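# Move the plate from the gray tray onto the taped area

## Task

Lift the plate out of the gray tray and set it on the table so that no part of it extends beyond the blue tape outline. Leave the gray tray exactly as it was. The plate must stay there on its own, not held by the robot. Finish with suction released and both tools moved away.

## Robot and tools

ROBOT. There are two arms, left_arm and right_arm. Each carries a suction-cup tool, not fingers. The cup point is the centre of the cup's rim, and the cup faces along the cup point's own +z axis. The tool widens behind the cup: from about 7 cm back, its body and wrist camera stick out up to about 8 cm sideways. Elbows never fully straighten. Joint ranges and load limits (elbow 130 N m, wrists 46.9 N m, shoulders 287 N m) apply.

FRAMES. Results use one world frame. Its origin is on the table top between the arms, +z is up, +x points out over the table, and left_arm sits on the +y side. The arm names say nothing about image sides. Positions are in metres, orientations are quaternions (w,x,y,z), and velocities are in m/s and rad/s. Reported positions can be slightly wrong at long reach.

ROW LAYOUT. Every motion command is one row of 14 numbers, each between -1 and 1, covering both arms even if only one moves. The first 7 are for left_arm: dx, dy, dz, rx, ry, rz, suction. The next 7 are the same for right_arm. dx to rz are an offset, not a pose. The offset is measured from the cup point's pose at the start of the action, along the cup point's own axes, not world axes. Scale: 1.0 means 0.6 m or 180 degrees, so 0.1 is 6 cm. rx, ry, rz together form one rotation vector. Suction is a level, not an offset: 1 is full vacuum (about 55 kPa below ambient), smaller values request that fraction, and 0.05 or less is off. It persists, so resend the current value to leave a tool unchanged; a 0 switches it off.

execute_actions(actions). actions is a list of up to 15 actions. Each action is a list of up to 15 rows, one per 1/30 s control step; if shorter, its last row is held until 15 steps (0.5 s) have passed. Every row in an action is measured from that action's start pose, not from the previous row. For a call's first action, the start is the last pose reported. An empty list just returns state and images. At every step the commanded pose is clipped to at most 100 mm and 16 degrees from the measured pose, and motion lags commands by about 0.17 s. A far target therefore needs several actions. After an action the arm stops at its last clipped pose.

move(target, speed, stop_force, blocking). target is one 14-number row as above, with offsets measured from the pose in the latest result that shows one. Each cup point travels in a straight line, and all paths finish together within 0.5 to 10 s; a path is cut off at 10 s. speed is each arm's top speed in m/s, from 0.002 to 0.5 (default 0.25); turning is capped at twice that in rad/s. Actual motion may lag, wander or overshoot speed, especially near full reach. Paths do not avoid obstacles or the other arm. stop_force (13 to 80 N, one value for both arms, not allowed before 0.2 s of scene time) ends an arm's path when its wrist sensor feels that much extra push against its motion for 2 steps; the arm then steps back 2 steps and holds. Use it only with slow moves and without rotation, and omit it when lifting off something the cup presses on. blocking=false returns after 0.5 s while the move runs; it cannot be combined with stop_force, and no new motion is accepted until a result shows the move ended (use wait or stop). The result adds a move: line with the outcome (done, off_target, moving, held, fault, contact), any limits (paced means the pose was clipped; held means steps were blocked, after which the arm may rush), and each cup point's remaining distance.

wait(seconds): 0 to 10 s; arms hold their last command and a running move continues. stop(): brakes a running move; fast arms need room to stop. zoom_image(camera, region): region is [x0, y0, x1, y1] in image pixels from the top-left corner, at most 504 by 504. finished_scene(scene): ends the scene irreversibly and reports success; call it only once the plate rests unaided and the tools are clear. Replying without any tool call ends the session.

CAMERAS. cam_head_left and cam_head_right (672x504, fixed) and cam_left_wrist and cam_right_wrist (616x616 fisheye, moving with each hand). Calibration data maps world to camera and may be off by a few degrees or millimetres.

RESULT LINES. Each arm's pose and velocity; Hand target lines (where the controller is now driving each cup point); pose unreachable (the clearance check altered that arm's command); step readings, with HELD marking steps held back; suction_measured and part_present (1 once vacuum reaches 0.50, back to 0 below 0.45); Wrist force and Wrist torque in the end effector's axes (offset up to about 5.5 N, noise up to 3.4 N, saturating near 100 N; pressing shows force pointing back into the arm); joint torques (total drive output, noisy, not a contact measure); MOTOR HOT at 70 C, and an over-temperature brake stop at 85 C.

GRIPPING. Turn suction on and press the 29 mm rim flat onto a smooth part of the plate so it seals all round; rims, holes or seams under the cup leak. An unsealed cup reads near 0; a sealed one settles within 0.15 of the command. Under vacuum the cup shortens, so the plate hangs up to 10 mm nearer the tool. To release, lower the plate until it rests, switch suction off, then lift more than 15 mm. A cup sealed to the table pins the tool until suction is off.

AVOID. Arms are stiff: pressing even slightly past contact can trip a fault. A joint torque over its limit or 150 N on the arm, tool or load stops that arm for 10 s and drops the rest of the call. Keep the arms from striking each other. Do not disturb the gray tray, drop or slam the plate, or push anything off the table, which fails the task. Loose objects may occasionally be nudged by outside pushes, so check the final placement.

Each tool is called after "Call:" in YAML: its name, and indented under it one key for each argument.

## Session

Call:
execute_actions:
  actions: []

Scene clock: 0.00 s.
left_arm: end_effector_position=(+0.5506, +0.7641, +0.2288) suction_measured=0.00 part_present=0 end_effector_quat_wxyz=(+0.001, -0.344, +0.939, -0.001) end_effector_velocity=(-0.001, -0.000, -0.001) end_effector_angular_velocity=(+0.000, +0.001, +0.000) | right_arm: end_effector_position=(+0.6180, -0.5881, +0.2282) suction_measured=0.00 part_present=0 end_effector_quat_wxyz=(+0.000, +0.194, +0.981, -0.001) end_effector_velocity=(+0.000, +0.000, +0.000) end_effector_angular_velocity=(-0.000, -0.000, +0.000)
Joint positions: left_arm=[-0.279 -1.557  2.143 -2.159 -1.571  2.337] | right_arm=[-0.279 -1.557  2.143 -2.157 -1.572 -2.898]
Joint velocities: left_arm=[-0.001 -0.     0.001 -0.    -0.    -0.001] | right_arm=[ 0. -0. -0. -0. -0.  0.]
Joint torques (N m, as the arm reports them, + toward a larger angle): no reading
Motor temperatures (°C, as the motors report them): left_arm=[27 27 26 29 33 30] | right_arm=[25 26 26 34 29 29]
Wrist force (N, on the end effector, along its own x y z axes, offset not removed): no reading
Wrist torque (N m, same axes, about the end effector's origin, offset not removed): no reading
Hand target (left_arm): +0.551, +0.764, +0.229; +0.001, -0.344, +0.939, -0.001
Hand target (right_arm): +0.618, -0.588, +0.228; +0.000, +0.194, +0.981, -0.001

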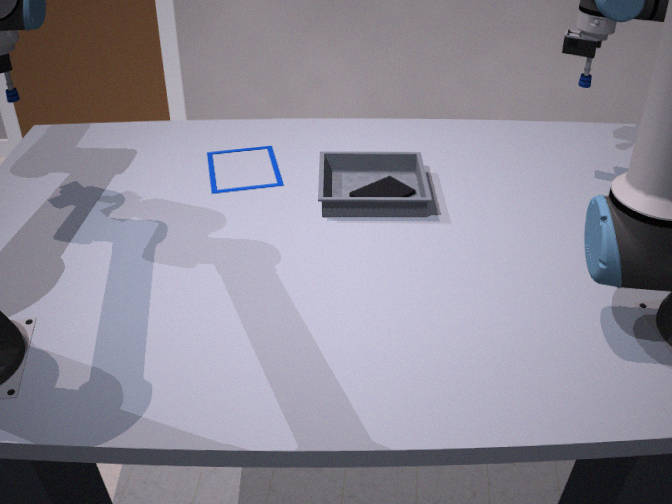

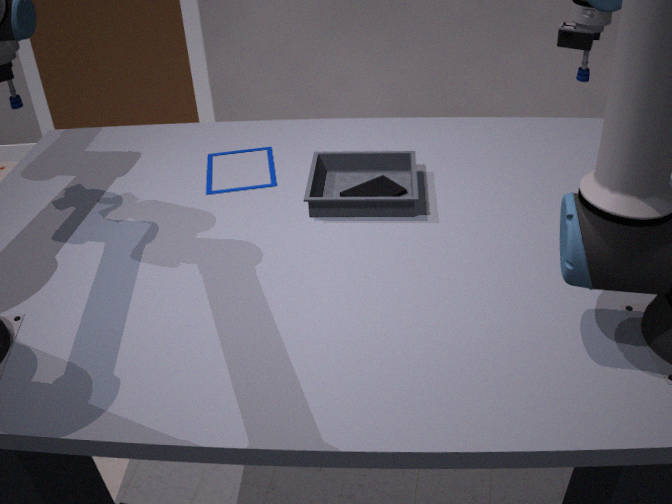

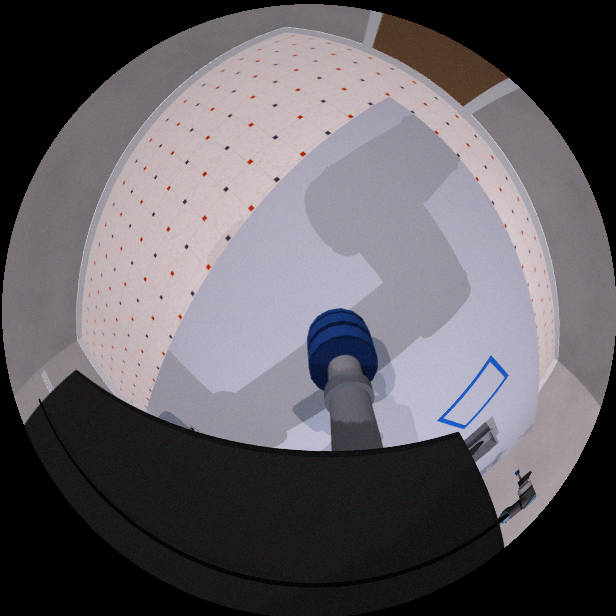

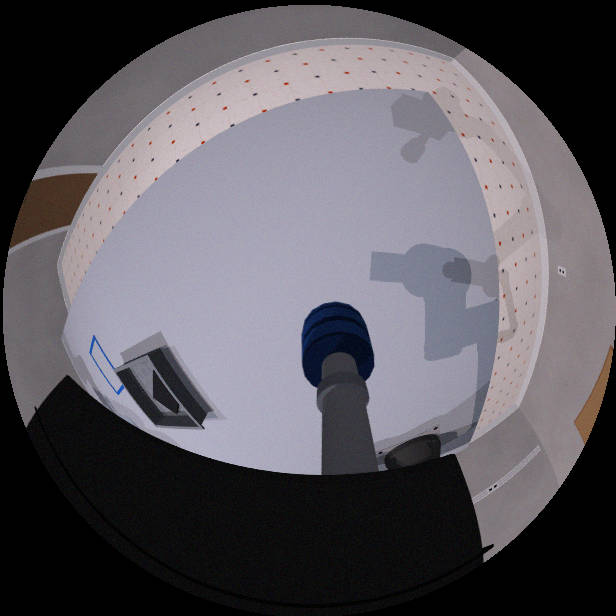

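Call:
move:
  target: [0,0,0,0,0,0,0,0.553,0.652,0.03,0,0,0,0]
  speed: 0.35

Scene clock: 7.10 s.
left_arm: end_effector_position=(+0.5506, +0.7641, +0.2288) suction_measured=0.00 part_present=0 end_effector_quat_wxyz=(+0.001, -0.344, +0.939, -0.001) end_effector_velocity=(+0.000, -0.000, +0.000) end_effector_angular_velocity=(+0.000, -0.000, -0.000) | right_arm: end_effector_position=(+0.4596, -0.1005, +0.2103) suction_measured=0.00 part_present=0 end_effector_quat_wxyz=(+0.001, +0.194, +0.981, -0.001) end_effector_velocity=(-0.001, +0.002, +0.000) end_effector_angular_velocity=(-0.000, -0.001, +0.001)
Joint positions: left_arm=[-0.279 -1.557  2.143 -2.159 -1.571  2.337] | right_arm=[ 0.517 -1.368  1.965 -2.168 -1.572 -2.102]
Joint velocities: left_arm=[-0.001  0.    -0.001  0.     0.    -0.   ] | right_arm=[ 0.004  0.002 -0.003  0.    -0.001  0.003]
Joint torques (N m, as the arm reports them, + toward a larger angle): left_arm=[ -0.88 -37.4  -35.87  -3.12  -0.57  -0.08] | right_arm=[ 24.93 -46.8  -43.72  -0.04  -2.63   1.45]
Motor temperatures (°C, as the motors report them): left_arm=[27 27 26 29 33 30] | right_arm=[25 26 26 34 29 29]
Wrist force (N, on the end effector, along its own x y z axes, offset not removed): left_arm=[0.6 0.8 -1.2] | right_arm=[-4.8 0.7 -1.8]
Wrist torque (N m, same axes, about the end effector's origin, offset not removed): left_arm=[0.00 -0.10 0.21] | right_arm=[0.04 0.66 -0.19]
Hand target (left_arm): +0.551, +0.764, +0.229; +0.001, -0.344, +0.939, -0.001
Hand target (right_arm): +0.460, -0.100, +0.210; +0.001, +0.194, +0.981, -0.001
Off the commanded pose (left_arm): 0.000 m, 0 deg.
Off the commanded pose (right_arm): 0.001 m, 0 deg.
move: done
camera_calibration (this result's frames):
cam_left_wrist: T_world_to_cam=[[0.658611, -0.750689, -0.0519466, 0.236741], [-0.705879, -0.640263, 0.302981, 0.818664], [-0.260704, -0.162879, -0.95158, 0.583563], [0, 0, 0, 1]] pos_world=[0.574095, 0.796929, 0.319565]
cam_right_wrist: T_world_to_cam=[[-0.358444, -0.932469, -0.044936, 0.0906743], [-0.880585, 0.321732, 0.347936, 0.377326], [-0.309982, 0.164285, -0.936441, 0.452795], [0, 0, 0, 1]] pos_world=[0.505128, -0.111234, 0.296805]

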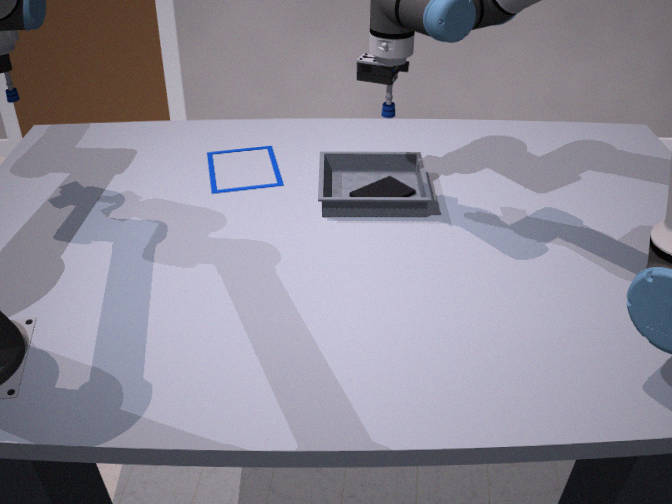

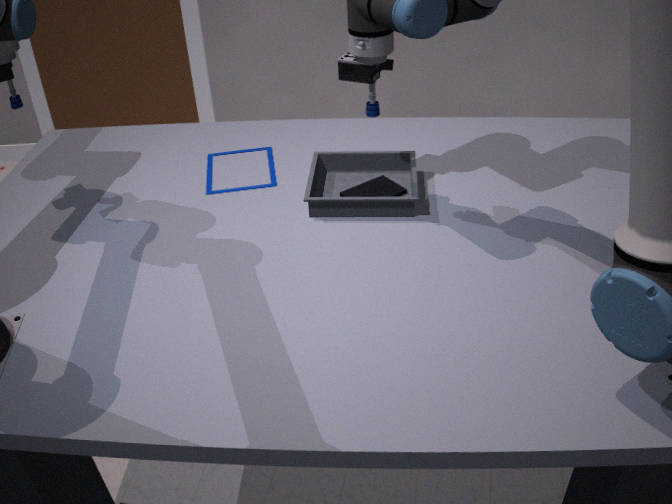

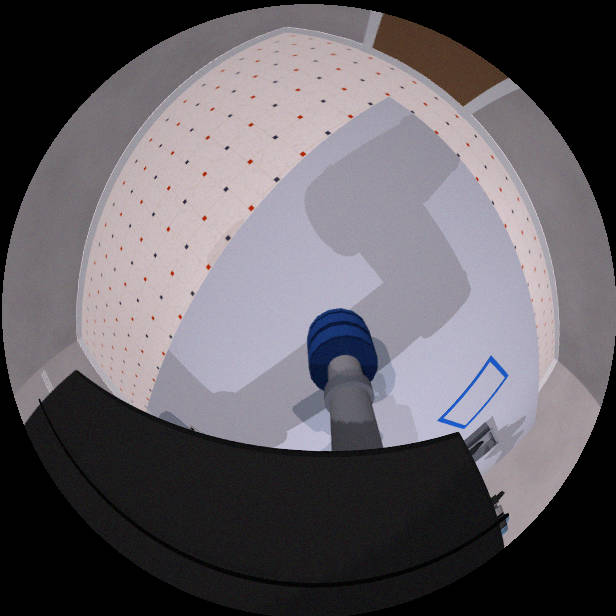

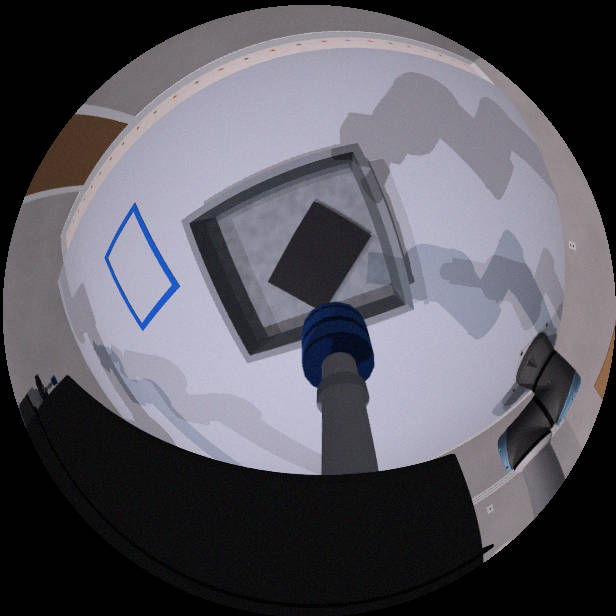

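Call:
move:
  target: [0,0,0,0,0,0,0,-0.031,0.006,0.25,0,0,0,1]

Scene clock: 17.37 s.
left_arm: end_effector_position=(+0.5506, +0.7641, +0.2288) suction_measured=0.00 part_present=0 end_effector_quat_wxyz=(+0.001, -0.344, +0.939, -0.001) end_effector_velocity=(-0.000, -0.000, -0.000) end_effector_angular_velocity=(+0.000, +0.001, -0.000) | right_arm: end_effector_position=(+0.4783, -0.1041, +0.0604) suction_measured=0.00 part_present=0 end_effector_quat_wxyz=(+0.001, +0.194, +0.981, -0.001) end_effector_velocity=(+0.000, +0.000, -0.001) end_effector_angular_velocity=(+0.001, +0.001, +0.001)
Joint positions: left_arm=[-0.279 -1.557  2.143 -2.159 -1.571  2.337] | right_arm=[ 0.498 -1.174  2.043 -2.44  -1.573 -2.121]
Joint velocities: left_arm=[-0.    -0.     0.001  0.     0.    -0.   ] | right_arm=[ 0.     0.002 -0.    -0.002  0.001 -0.001]
Joint torques (N m, as the arm reports them, + toward a larger angle): left_arm=[ -2.78 -37.78 -36.32  -3.33  -0.48  -0.18] | right_arm=[-15.28 -56.54 -19.39  -6.7    0.37  -2.01]
Motor temperatures (°C, as the motors report them): left_arm=[27 27 26 29 33 30] | right_arm=[25 26 26 34 29 29]
Wrist force (N, on the end effector, along its own x y z axes, offset not removed): left_arm=[-0.2 1.3 0.6] | right_arm=[1.3 1.0 2.1]
Wrist torque (N m, same axes, about the end effector's origin, offset not removed): left_arm=[0.06 -0.07 0.04] | right_arm=[0.18 -0.08 0.07]
Hand target (left_arm): +0.551, +0.764, +0.229; +0.001, -0.344, +0.939, -0.001
Hand target (right_arm): +0.478, -0.104, +0.060; +0.001, +0.194, +0.981, -0.001
Off the commanded pose (left_arm): 0.000 m, 0 deg.
Off the commanded pose (right_arm): 0.000 m, 0 deg.
move: done
camera_calibration (this result's frames):
cam_left_wrist: T_world_to_cam=[[0.658611, -0.750689, -0.0519467, 0.236741], [-0.705879, -0.640263, 0.302981, 0.818664], [-0.260704, -0.162879, -0.95158, 0.583563], [0, 0, 0, 1]] pos_world=[0.574095, 0.796929, 0.319564]
cam_right_wrist: T_world_to_cam=[[-0.358437, -0.932475, -0.0448632, 0.0872602], [-0.880599, 0.321759, 0.347875, 0.447159], [-0.30995, 0.164198, -0.936467, 0.318795], [0, 0, 0, 1]] pos_world=[0.523856, -0.114855, 0.1469]

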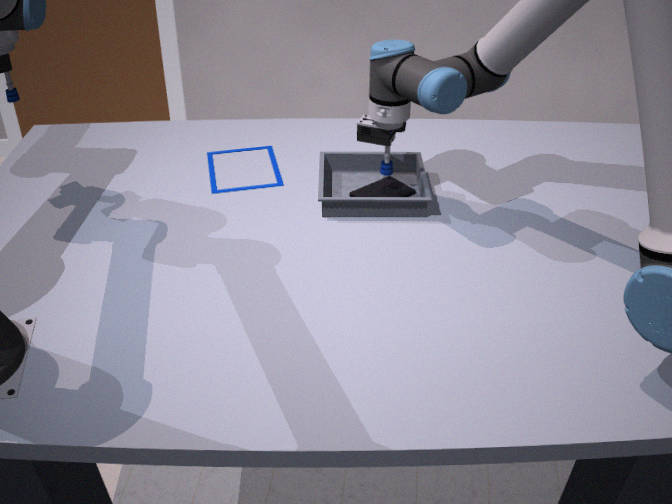

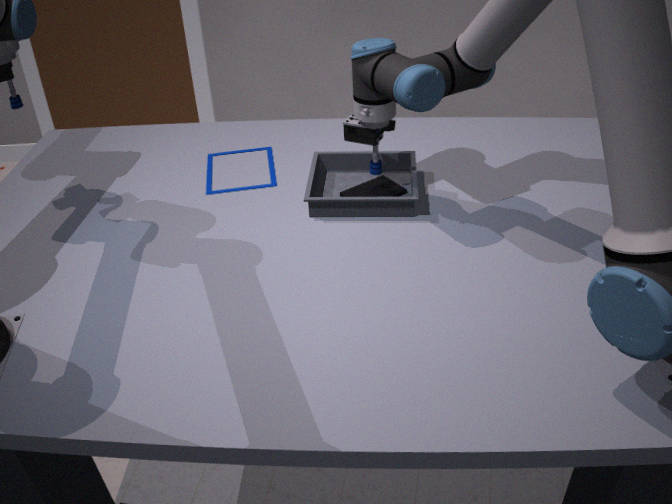

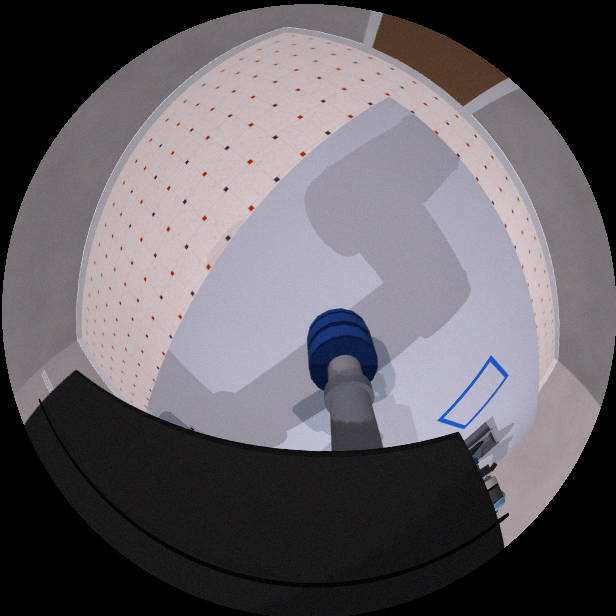

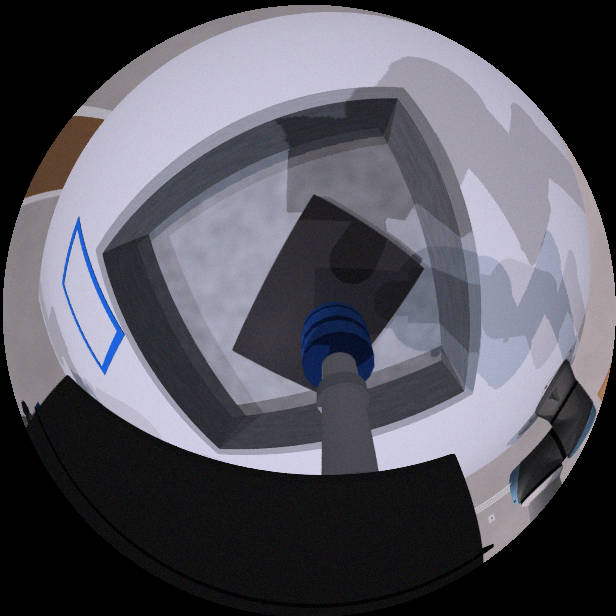

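Call:
move:
  target: [0,0,0,0,0,0,0,0,0,0.06,0,0,0,1]
  speed: 0.1

Call:
move:
  target: [0,0,0,0,0,0,0,0,0,0.05,0,0,0,1]
  speed: 0.012
  stop_force: 15

Scene clock: 21.77 s.
left_arm: end_effector_position=(+0.5506, +0.7641, +0.2288) suction_measured=0.00 part_present=0 end_effector_quat_wxyz=(+0.001, -0.344, +0.939, -0.001) end_effector_velocity=(+0.000, +0.000, +0.000) end_effector_angular_velocity=(-0.000, -0.000, +0.000) | right_arm: end_effector_position=(+0.4783, -0.1041, +0.0245) suction_measured=0.00 part_present=0 end_effector_quat_wxyz=(+0.001, +0.194, +0.981, -0.001) end_effector_velocity=(+0.000, -0.001, -0.002) end_effector_angular_velocity=(-0.002, -0.002, +0.000)
Joint positions: left_arm=[-0.279 -1.557  2.143 -2.159 -1.571  2.337] | right_arm=[ 0.497 -1.122  2.056 -2.504 -1.572 -2.121]
Joint velocities: left_arm=[ 0. -0. -0. -0. -0. -0.] | right_arm=[ 0.     0.003  0.001 -0.004 -0.002 -0.   ]
Joint torques (N m, as the arm reports them, + toward a larger angle): left_arm=[ -0.47 -37.48 -36.23  -3.27   0.02   0.  ] | right_arm=[-12.29 -56.27 -16.99  -6.18  -1.79  -0.58]
Motor temperatures (°C, as the motors report them): left_arm=[27 27 26 29 33 30] | right_arm=[25 26 26 34 29 29]
Wrist force (N, on the end effector, along its own x y z axes, offset not removed): left_arm=[1.0 -2.1 -4.1] | right_arm=[4.5 1.3 3.5]
Wrist torque (N m, same axes, about the end effector's origin, offset not removed): left_arm=[-0.37 -0.35 0.01] | right_arm=[0.13 -0.57 0.07]
Hand target (left_arm): +0.551, +0.764, +0.229; +0.001, -0.344, +0.939, -0.001
Hand target (right_arm): +0.478, -0.104, +0.024; +0.001, +0.194, +0.981, -0.001
Off the commanded pose (left_arm): 0.000 m, 0 deg.
Off the commanded pose (right_arm): 0.000 m, 0 deg.
move: done
camera_calibration (this result's frames):
cam_left_wrist: T_world_to_cam=[[0.658611, -0.750689, -0.0519467, 0.236741], [-0.705879, -0.640263, 0.302981, 0.818664], [-0.260704, -0.162879, -0.95158, 0.583563], [0, 0, 0, 1]] pos_world=[0.574095, 0.796929, 0.319565]
cam_right_wrist: T_world_to_cam=[[-0.358442, -0.932471, -0.0449053, 0.0856927], [-0.880575, 0.321736, 0.347956, 0.459646], [-0.310011, 0.164264, -0.936435, 0.28526], [0, 0, 0, 1]] pos_world=[0.523902, -0.114837, 0.111039]

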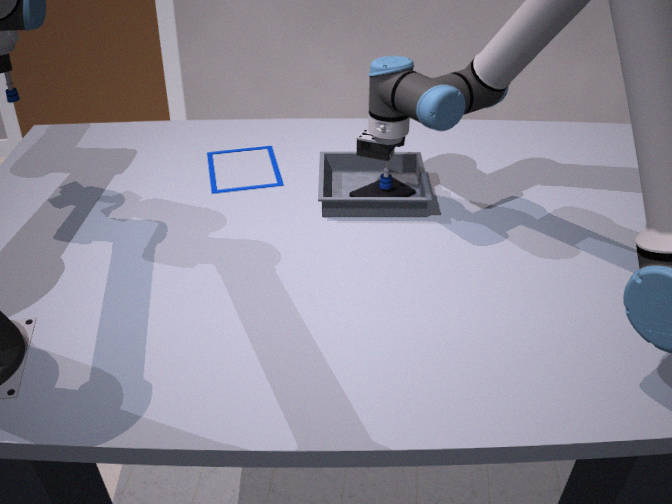

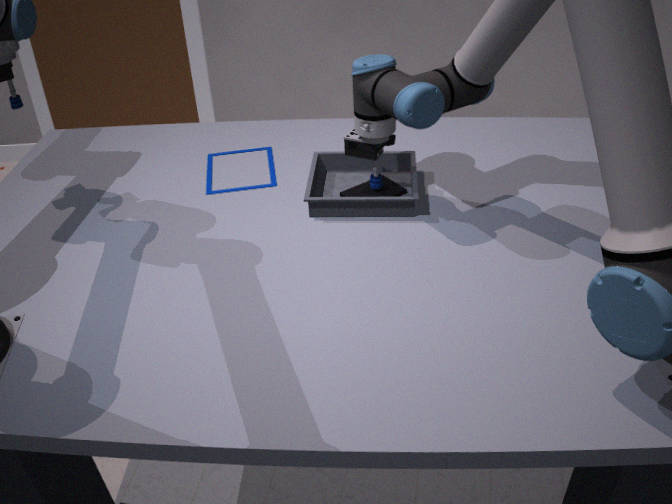

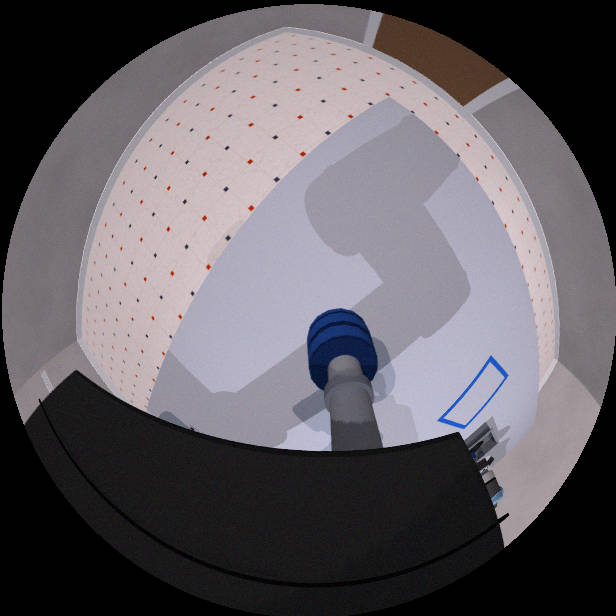

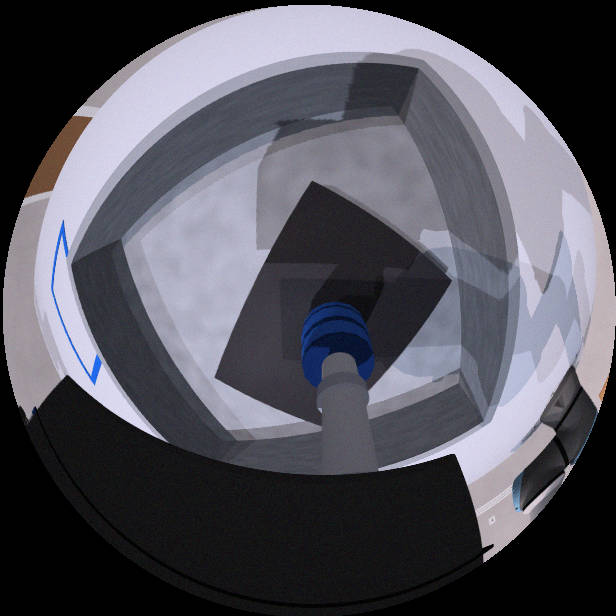

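Scene clock: 23.90 s.
left_arm: end_effector_position=(+0.5506, +0.7641, +0.2288) suction_measured=0.00 part_present=0 end_effector_quat_wxyz=(+0.001, -0.344, +0.939, -0.001) end_effector_velocity=(-0.000, -0.000, -0.000) end_effector_angular_velocity=(+0.000, +0.000, -0.001) | right_arm: end_effector_position=(+0.4785, -0.1040, +0.0035) suction_measured=1.00 part_present=1 end_effector_quat_wxyz=(+0.001, +0.194, +0.981, -0.000) end_effector_velocity=(-0.001, -0.000, +0.002) end_effector_angular_velocity=(-0.001, +0.004, -0.000)
Joint positions: left_arm=[-0.279 -1.557  2.143 -2.159 -1.571  2.337] | right_arm=[ 0.497 -1.091  2.061 -2.542 -1.572 -2.121]
Joint velocities: left_arm=[-0. -0.  0.  0. -0.  0.] | right_arm=[-0.    -0.003 -0.     0.007  0.002 -0.   ]
Joint torques (N m, as the arm reports them, + toward a larger angle): left_arm=[  0.4  -37.49 -36.71  -2.87   0.06   0.12] | right_arm=[-12.29 -66.11  -8.73   2.92  -1.7   -1.08]
Motor temperatures (°C, as the motors report them): left_arm=[27 27 26 29 33 30] | right_arm=[25 26 26 34 29 29]
Wrist force (N, on the end effector, along its own x y z axes, offset not removed): left_arm=[-1.2 -0.2 -1.0] | right_arm=[-1.1 1.8 -23.0]
Wrist torque (N m, same axes, about the end effector's origin, offset not removed): left_arm=[-0.19 0.24 0.08] | right_arm=[-0.34 0.04 -0.14]
Hand target (left_arm): +0.551, +0.764, +0.229; +0.001, -0.344, +0.939, -0.001
Hand target (right_arm): +0.478, -0.104, +0.004; +0.001, +0.194, +0.981, -0.001
Off the commanded pose (left_arm): 0.000 m, 0 deg.
Off the commanded pose (right_arm): 0.009 m, 0 deg.
move: contact (right_arm)
camera_calibration (this result's frames):
cam_left_wrist: T_world_to_cam=[[0.658611, -0.750689, -0.0519467, 0.236741], [-0.705879, -0.640263, 0.302981, 0.818663], [-0.260704, -0.162879, -0.95158, 0.583563], [0, 0, 0, 1]] pos_world=[0.574095, 0.796929, 0.319564]
cam_right_wrist: T_world_to_cam=[[-0.358428, -0.932461, -0.0452218, 0.0848759], [-0.880681, 0.321659, 0.347759, 0.467068], [-0.309726, 0.164473, -0.936493, 0.265529], [0, 0, 0, 1]] pos_world=[0.524001, -0.114765, 0.0900773]

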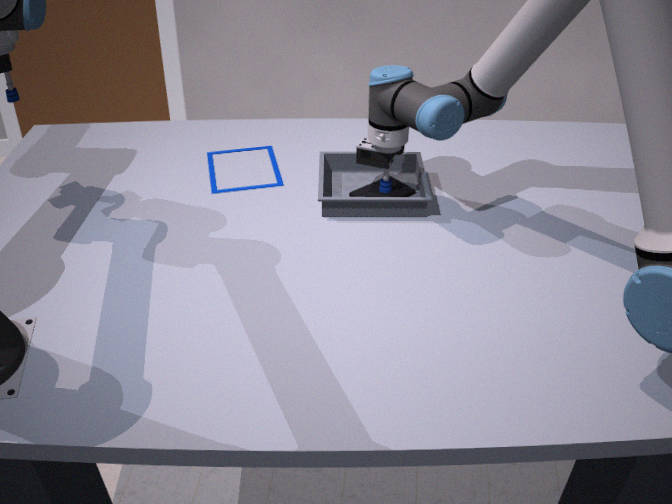

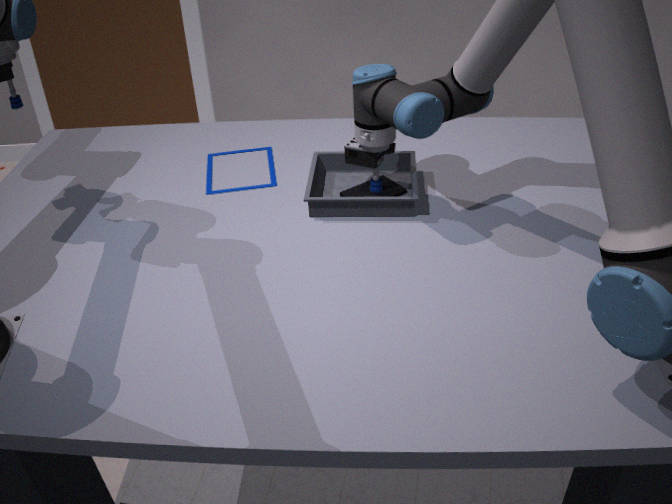

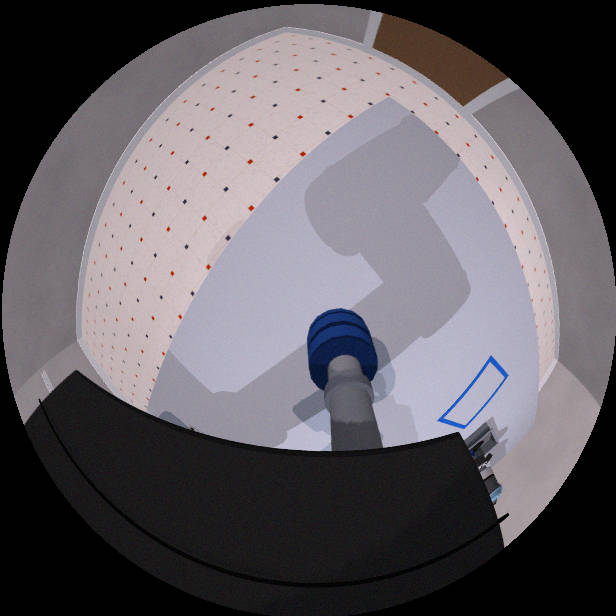

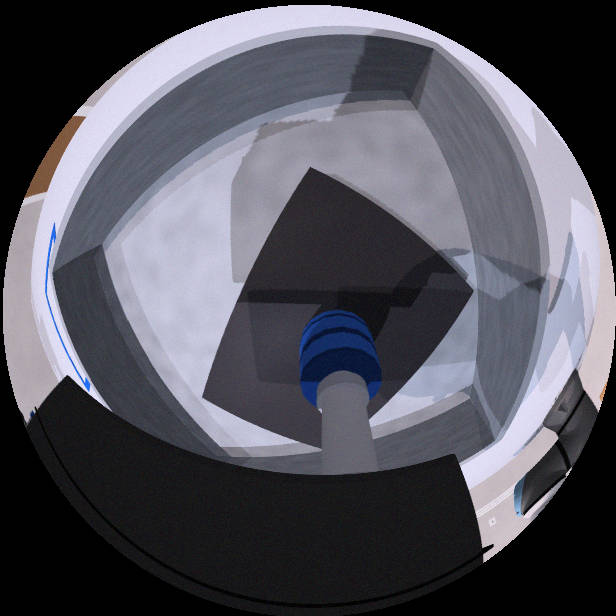

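Call:
move:
  target: [0,0,0,0,0,0,0,0,0,-0.17,0,0,0,1]
  speed: 0.12

Call:
move:
  target: [0,0,0,0,0,0,0,0.015,0.607,0,0,0,-0.35,1]

Scene clock: 31.47 s.
left_arm: end_effector_position=(+0.5506, +0.7641, +0.2288) suction_measured=0.00 part_present=0 end_effector_quat_wxyz=(+0.001, -0.344, +0.939, -0.001) end_effector_velocity=(-0.000, -0.000, -0.000) end_effector_angular_velocity=(+0.000, +0.000, -0.000) | right_arm: end_effector_position=(+0.4783, -0.1041, +0.1054) suction_measured=0.98 part_present=1 end_effector_quat_wxyz=(+0.001, +0.194, +0.981, -0.000) end_effector_velocity=(+0.000, -0.001, +0.001) end_effector_angular_velocity=(-0.001, -0.001, -0.001)
Joint positions: left_arm=[-0.279 -1.557  2.143 -2.159 -1.571  2.337] | right_arm=[ 0.497 -1.235  2.021 -2.358 -1.572 -2.121]
Joint velocities: left_arm=[-0.001  0.     0.    -0.    -0.    -0.   ] | right_arm=[-0.001 -0.002  0.     0.002 -0.002  0.   ]
Joint torques (N m, as the arm reports them, + toward a larger angle): left_arm=[  0.64 -37.17 -36.59  -3.02  -0.66  -0.31] | right_arm=[  6.32 -76.64 -40.02  -0.75  -1.06  -1.52]
Motor temperatures (°C, as the motors report them): left_arm=[27 27 26 29 33 30] | right_arm=[25 26 26 34 29 29]
Wrist force (N, on the end effector, along its own x y z axes, offset not removed): left_arm=[0.3 2.1 -0.7] | right_arm=[-3.3 -0.8 -4.4]
Wrist torque (N m, same axes, about the end effector's origin, offset not removed): left_arm=[0.12 -0.11 0.20] | right_arm=[-0.13 0.50 0.04]
Hand target (left_arm): +0.551, +0.764, +0.229; +0.001, -0.344, +0.939, -0.001
Hand target (right_arm): +0.478, -0.104, +0.106; +0.001, +0.194, +0.981, -0.000
Off the commanded pose (left_arm): 0.000 m, 0 deg.
Off the commanded pose (right_arm): 0.000 m, 0 deg.
move: done
camera_calibration (this result's frames):
cam_left_wrist: T_world_to_cam=[[0.658611, -0.750689, -0.0519467, 0.236741], [-0.705879, -0.640263, 0.302981, 0.818663], [-0.260704, -0.162879, -0.95158, 0.583563], [0, 0, 0, 1]] pos_world=[0.574095, 0.796929, 0.319564]
cam_right_wrist: T_world_to_cam=[[-0.358496, -0.932435, -0.0452268, 0.0893695], [-0.880659, 0.321722, 0.347756, 0.431544], [-0.309709, 0.164498, -0.936494, 0.360901], [0, 0, 0, 1]] pos_world=[0.523856, -0.114873, 0.191952]

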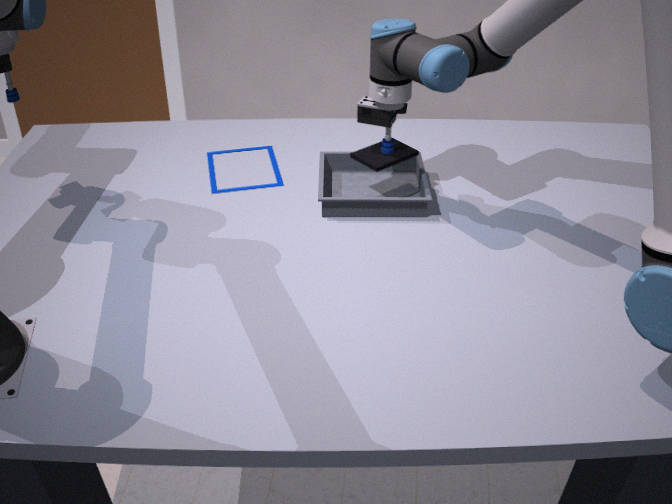

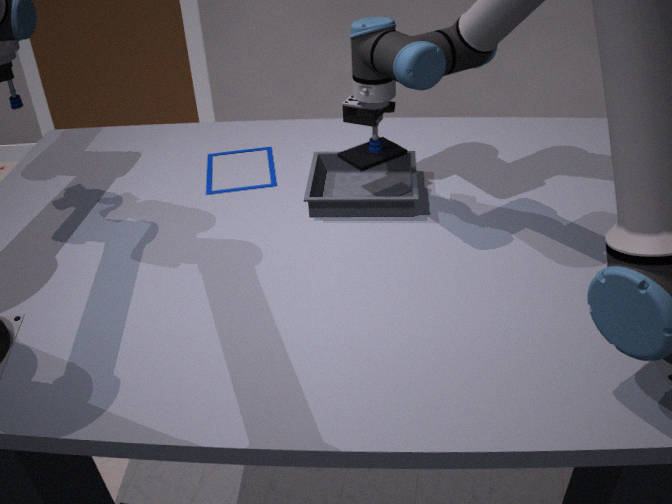

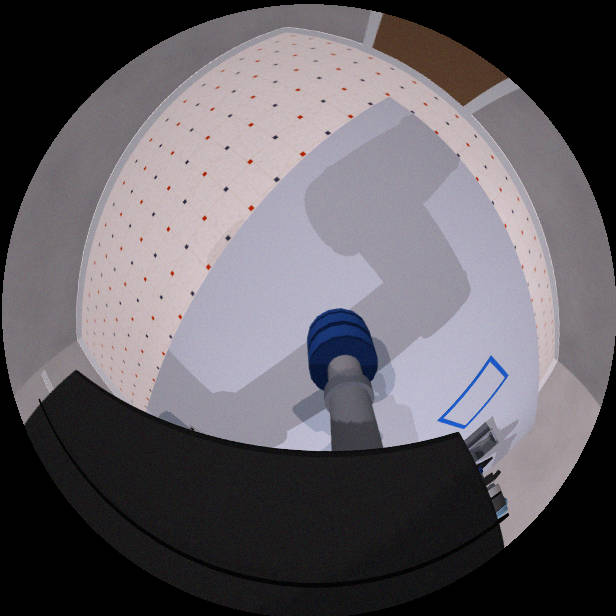

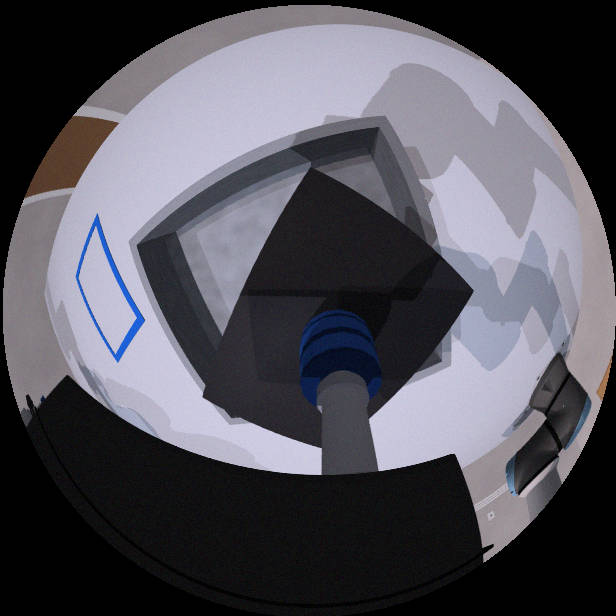

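Scene clock: 34.17 s.
left_arm: end_effector_position=(+0.5506, +0.7641, +0.2288) suction_measured=0.00 part_present=0 end_effector_quat_wxyz=(+0.001, -0.344, +0.939, -0.001) end_effector_velocity=(-0.000, +0.000, -0.000) end_effector_angular_velocity=(-0.000, +0.000, +0.001) | right_arm: end_effector_position=(+0.6080, +0.2361, +0.1059) suction_measured=0.98 part_present=1 end_effector_quat_wxyz=(+0.001, -0.347, +0.938, -0.001) end_effector_velocity=(+0.001, +0.002, +0.001) end_effector_angular_velocity=(+0.000, +0.000, +0.005)
Joint positions: left_arm=[-0.279 -1.557  2.143 -2.159 -1.571  2.337] | right_arm=[ 0.685 -0.755  1.199 -2.016 -1.573 -3.033]
Joint velocities: left_arm=[ 0.  0. -0.  0. -0. -0.] | right_arm=[ 0.001  0.003 -0.007  0.005  0.    -0.004]
Joint torques (N m, as the arm reports them, + toward a larger angle): left_arm=[ -4.26 -35.72 -37.65  -2.81  -0.48   0.31] | right_arm=[ 23.77 -98.53 -46.09  -0.78   2.64  -2.1 ]
Motor temperatures (°C, as the motors report them): left_arm=[27 27 26 29 33 30] | right_arm=[25 26 26 34 29 29]
Wrist force (N, on the end effector, along its own x y z axes, offset not removed): left_arm=[-0.9 -0.7 1.8] | right_arm=[-1.8 -0.1 4.0]
Wrist torque (N m, same axes, about the end effector's origin, offset not removed): left_arm=[-0.27 0.05 0.12] | right_arm=[-0.23 0.00 -0.05]
Hand target (left_arm): +0.551, +0.764, +0.229; +0.001, -0.344, +0.939, -0.001
Hand target (right_arm): +0.608, +0.236, +0.106; +0.001, -0.347, +0.938, -0.001
Off the commanded pose (left_arm): 0.000 m, 0 deg.
Off the commanded pose (right_arm): 0.001 m, 0 deg.
move: done
camera_calibration (this result's frames):
cam_left_wrist: T_world_to_cam=[[0.658611, -0.750689, -0.0519468, 0.236741], [-0.705879, -0.640263, 0.302981, 0.818663], [-0.260704, -0.162879, -0.95158, 0.583563], [0, 0, 0, 1]] pos_world=[0.574095, 0.796929, 0.319564]
cam_right_wrist: T_world_to_cam=[[0.667764, -0.743068, -0.0440565, -0.215629], [-0.686725, -0.637806, 0.34873, 0.544663], [-0.287229, -0.202614, -0.936187, 0.418516], [0, 0, 0, 1]] pos_world=[0.638233, 0.27196, 0.19237]

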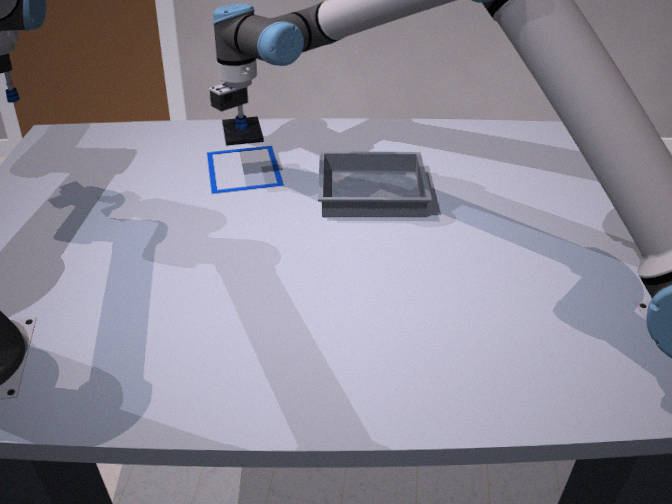

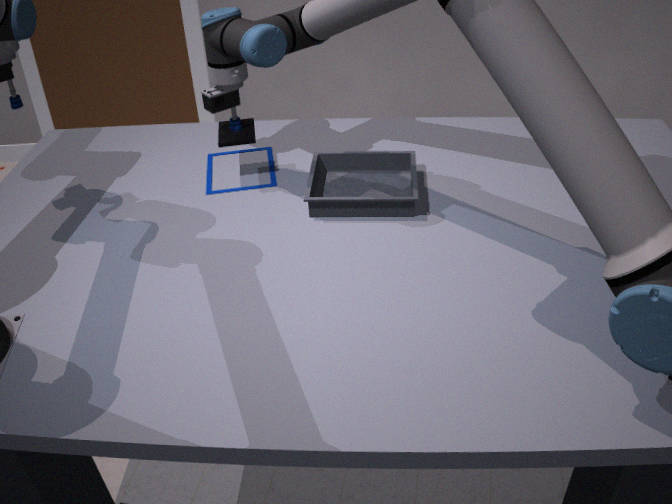

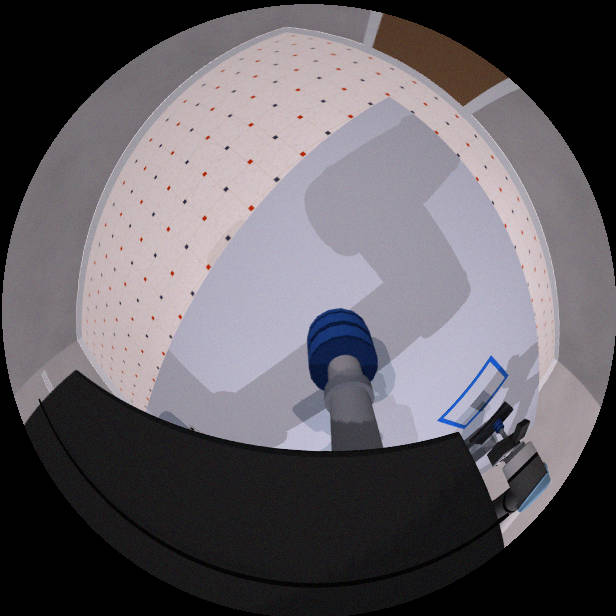

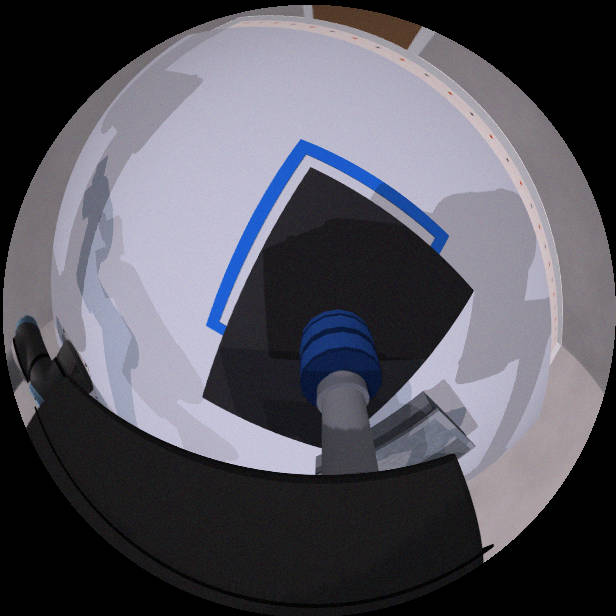

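Call:
move:
  target: [0,0,0,0,0,0,0,0,0,0.145,0,0,0,1]
  speed: 0.12

Scene clock: 36.83 s.
left_arm: end_effector_position=(+0.5506, +0.7641, +0.2288) suction_measured=0.00 part_present=0 end_effector_quat_wxyz=(+0.001, -0.344, +0.939, -0.001) end_effector_velocity=(+0.001, +0.000, +0.001) end_effector_angular_velocity=(-0.000, -0.001, +0.001) | right_arm: end_effector_position=(+0.6080, +0.2363, +0.0191) suction_measured=0.98 part_present=1 end_effector_quat_wxyz=(+0.001, -0.347, +0.938, -0.001) end_effector_velocity=(+0.000, -0.002, -0.003) end_effector_angular_velocity=(-0.003, +0.000, -0.001)
Joint positions: left_arm=[-0.279 -1.557  2.143 -2.159 -1.571  2.337] | right_arm=[ 0.685 -0.683  1.234 -2.122 -1.573 -3.033]
Joint velocities: left_arm=[ 0.    -0.    -0.001 -0.    -0.    -0.   ] | right_arm=[-0.001  0.002  0.003 -0.002 -0.002  0.   ]
Joint torques (N m, as the arm reports them, + toward a larger angle): left_arm=[ -1.64 -36.11 -36.66  -2.88  -0.42   0.03] | right_arm=[   1.84 -100.03  -28.07   -6.28   -0.02    1.58]
Motor temperatures (°C, as the motors report them): left_arm=[27 27 26 29 33 30] | right_arm=[25 26 26 34 29 29]
Wrist force (N, on the end effector, along its own x y z axes, offset not removed): left_arm=[-4.2 1.0 -1.5] | right_arm=[2.7 1.0 -1.5]
Wrist torque (N m, same axes, about the end effector's origin, offset not removed): left_arm=[-0.04 0.55 0.15] | right_arm=[-0.20 -0.17 -0.20]
Hand target (left_arm): +0.551, +0.764, +0.229; +0.001, -0.344, +0.939, -0.001
Hand target (right_arm): +0.608, +0.236, +0.019; +0.001, -0.347, +0.938, -0.001
Off the commanded pose (left_arm): 0.000 m, 0 deg.
Off the commanded pose (right_arm): 0.000 m, 0 deg.
move: done
camera_calibration (this result's frames):
cam_right_wrist: T_world_to_cam=[[0.667809, -0.743025, -0.0441006, -0.21942], [-0.686679, -0.637865, 0.348712, 0.575061], [-0.287232, -0.20259, -0.936192, 0.337257], [0, 0, 0, 1]] pos_world=[0.638284, 0.272101, 0.105529]

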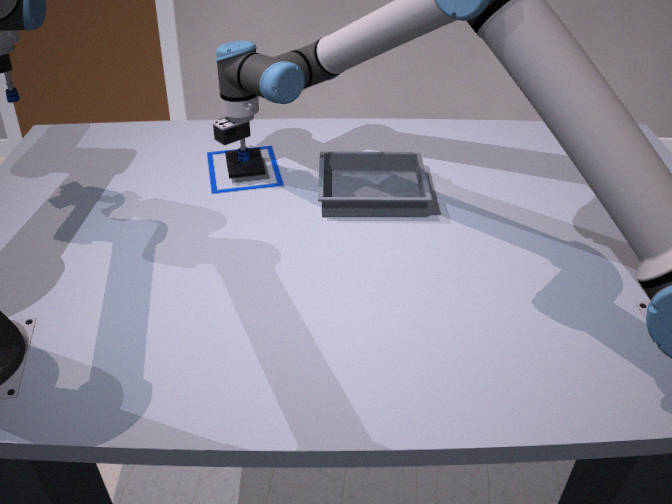

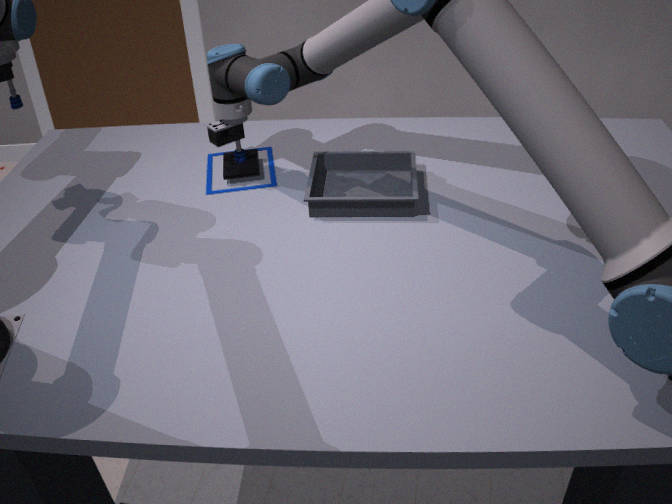

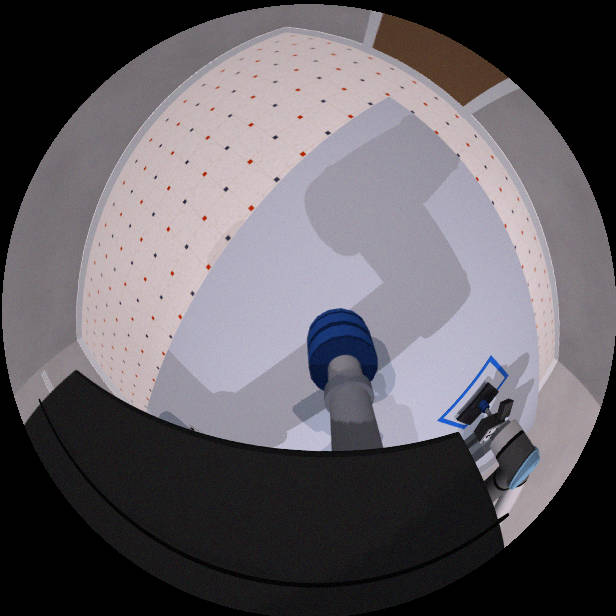

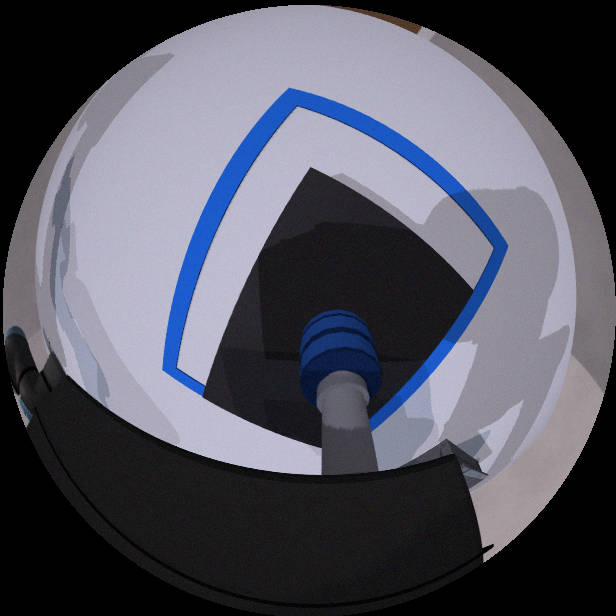

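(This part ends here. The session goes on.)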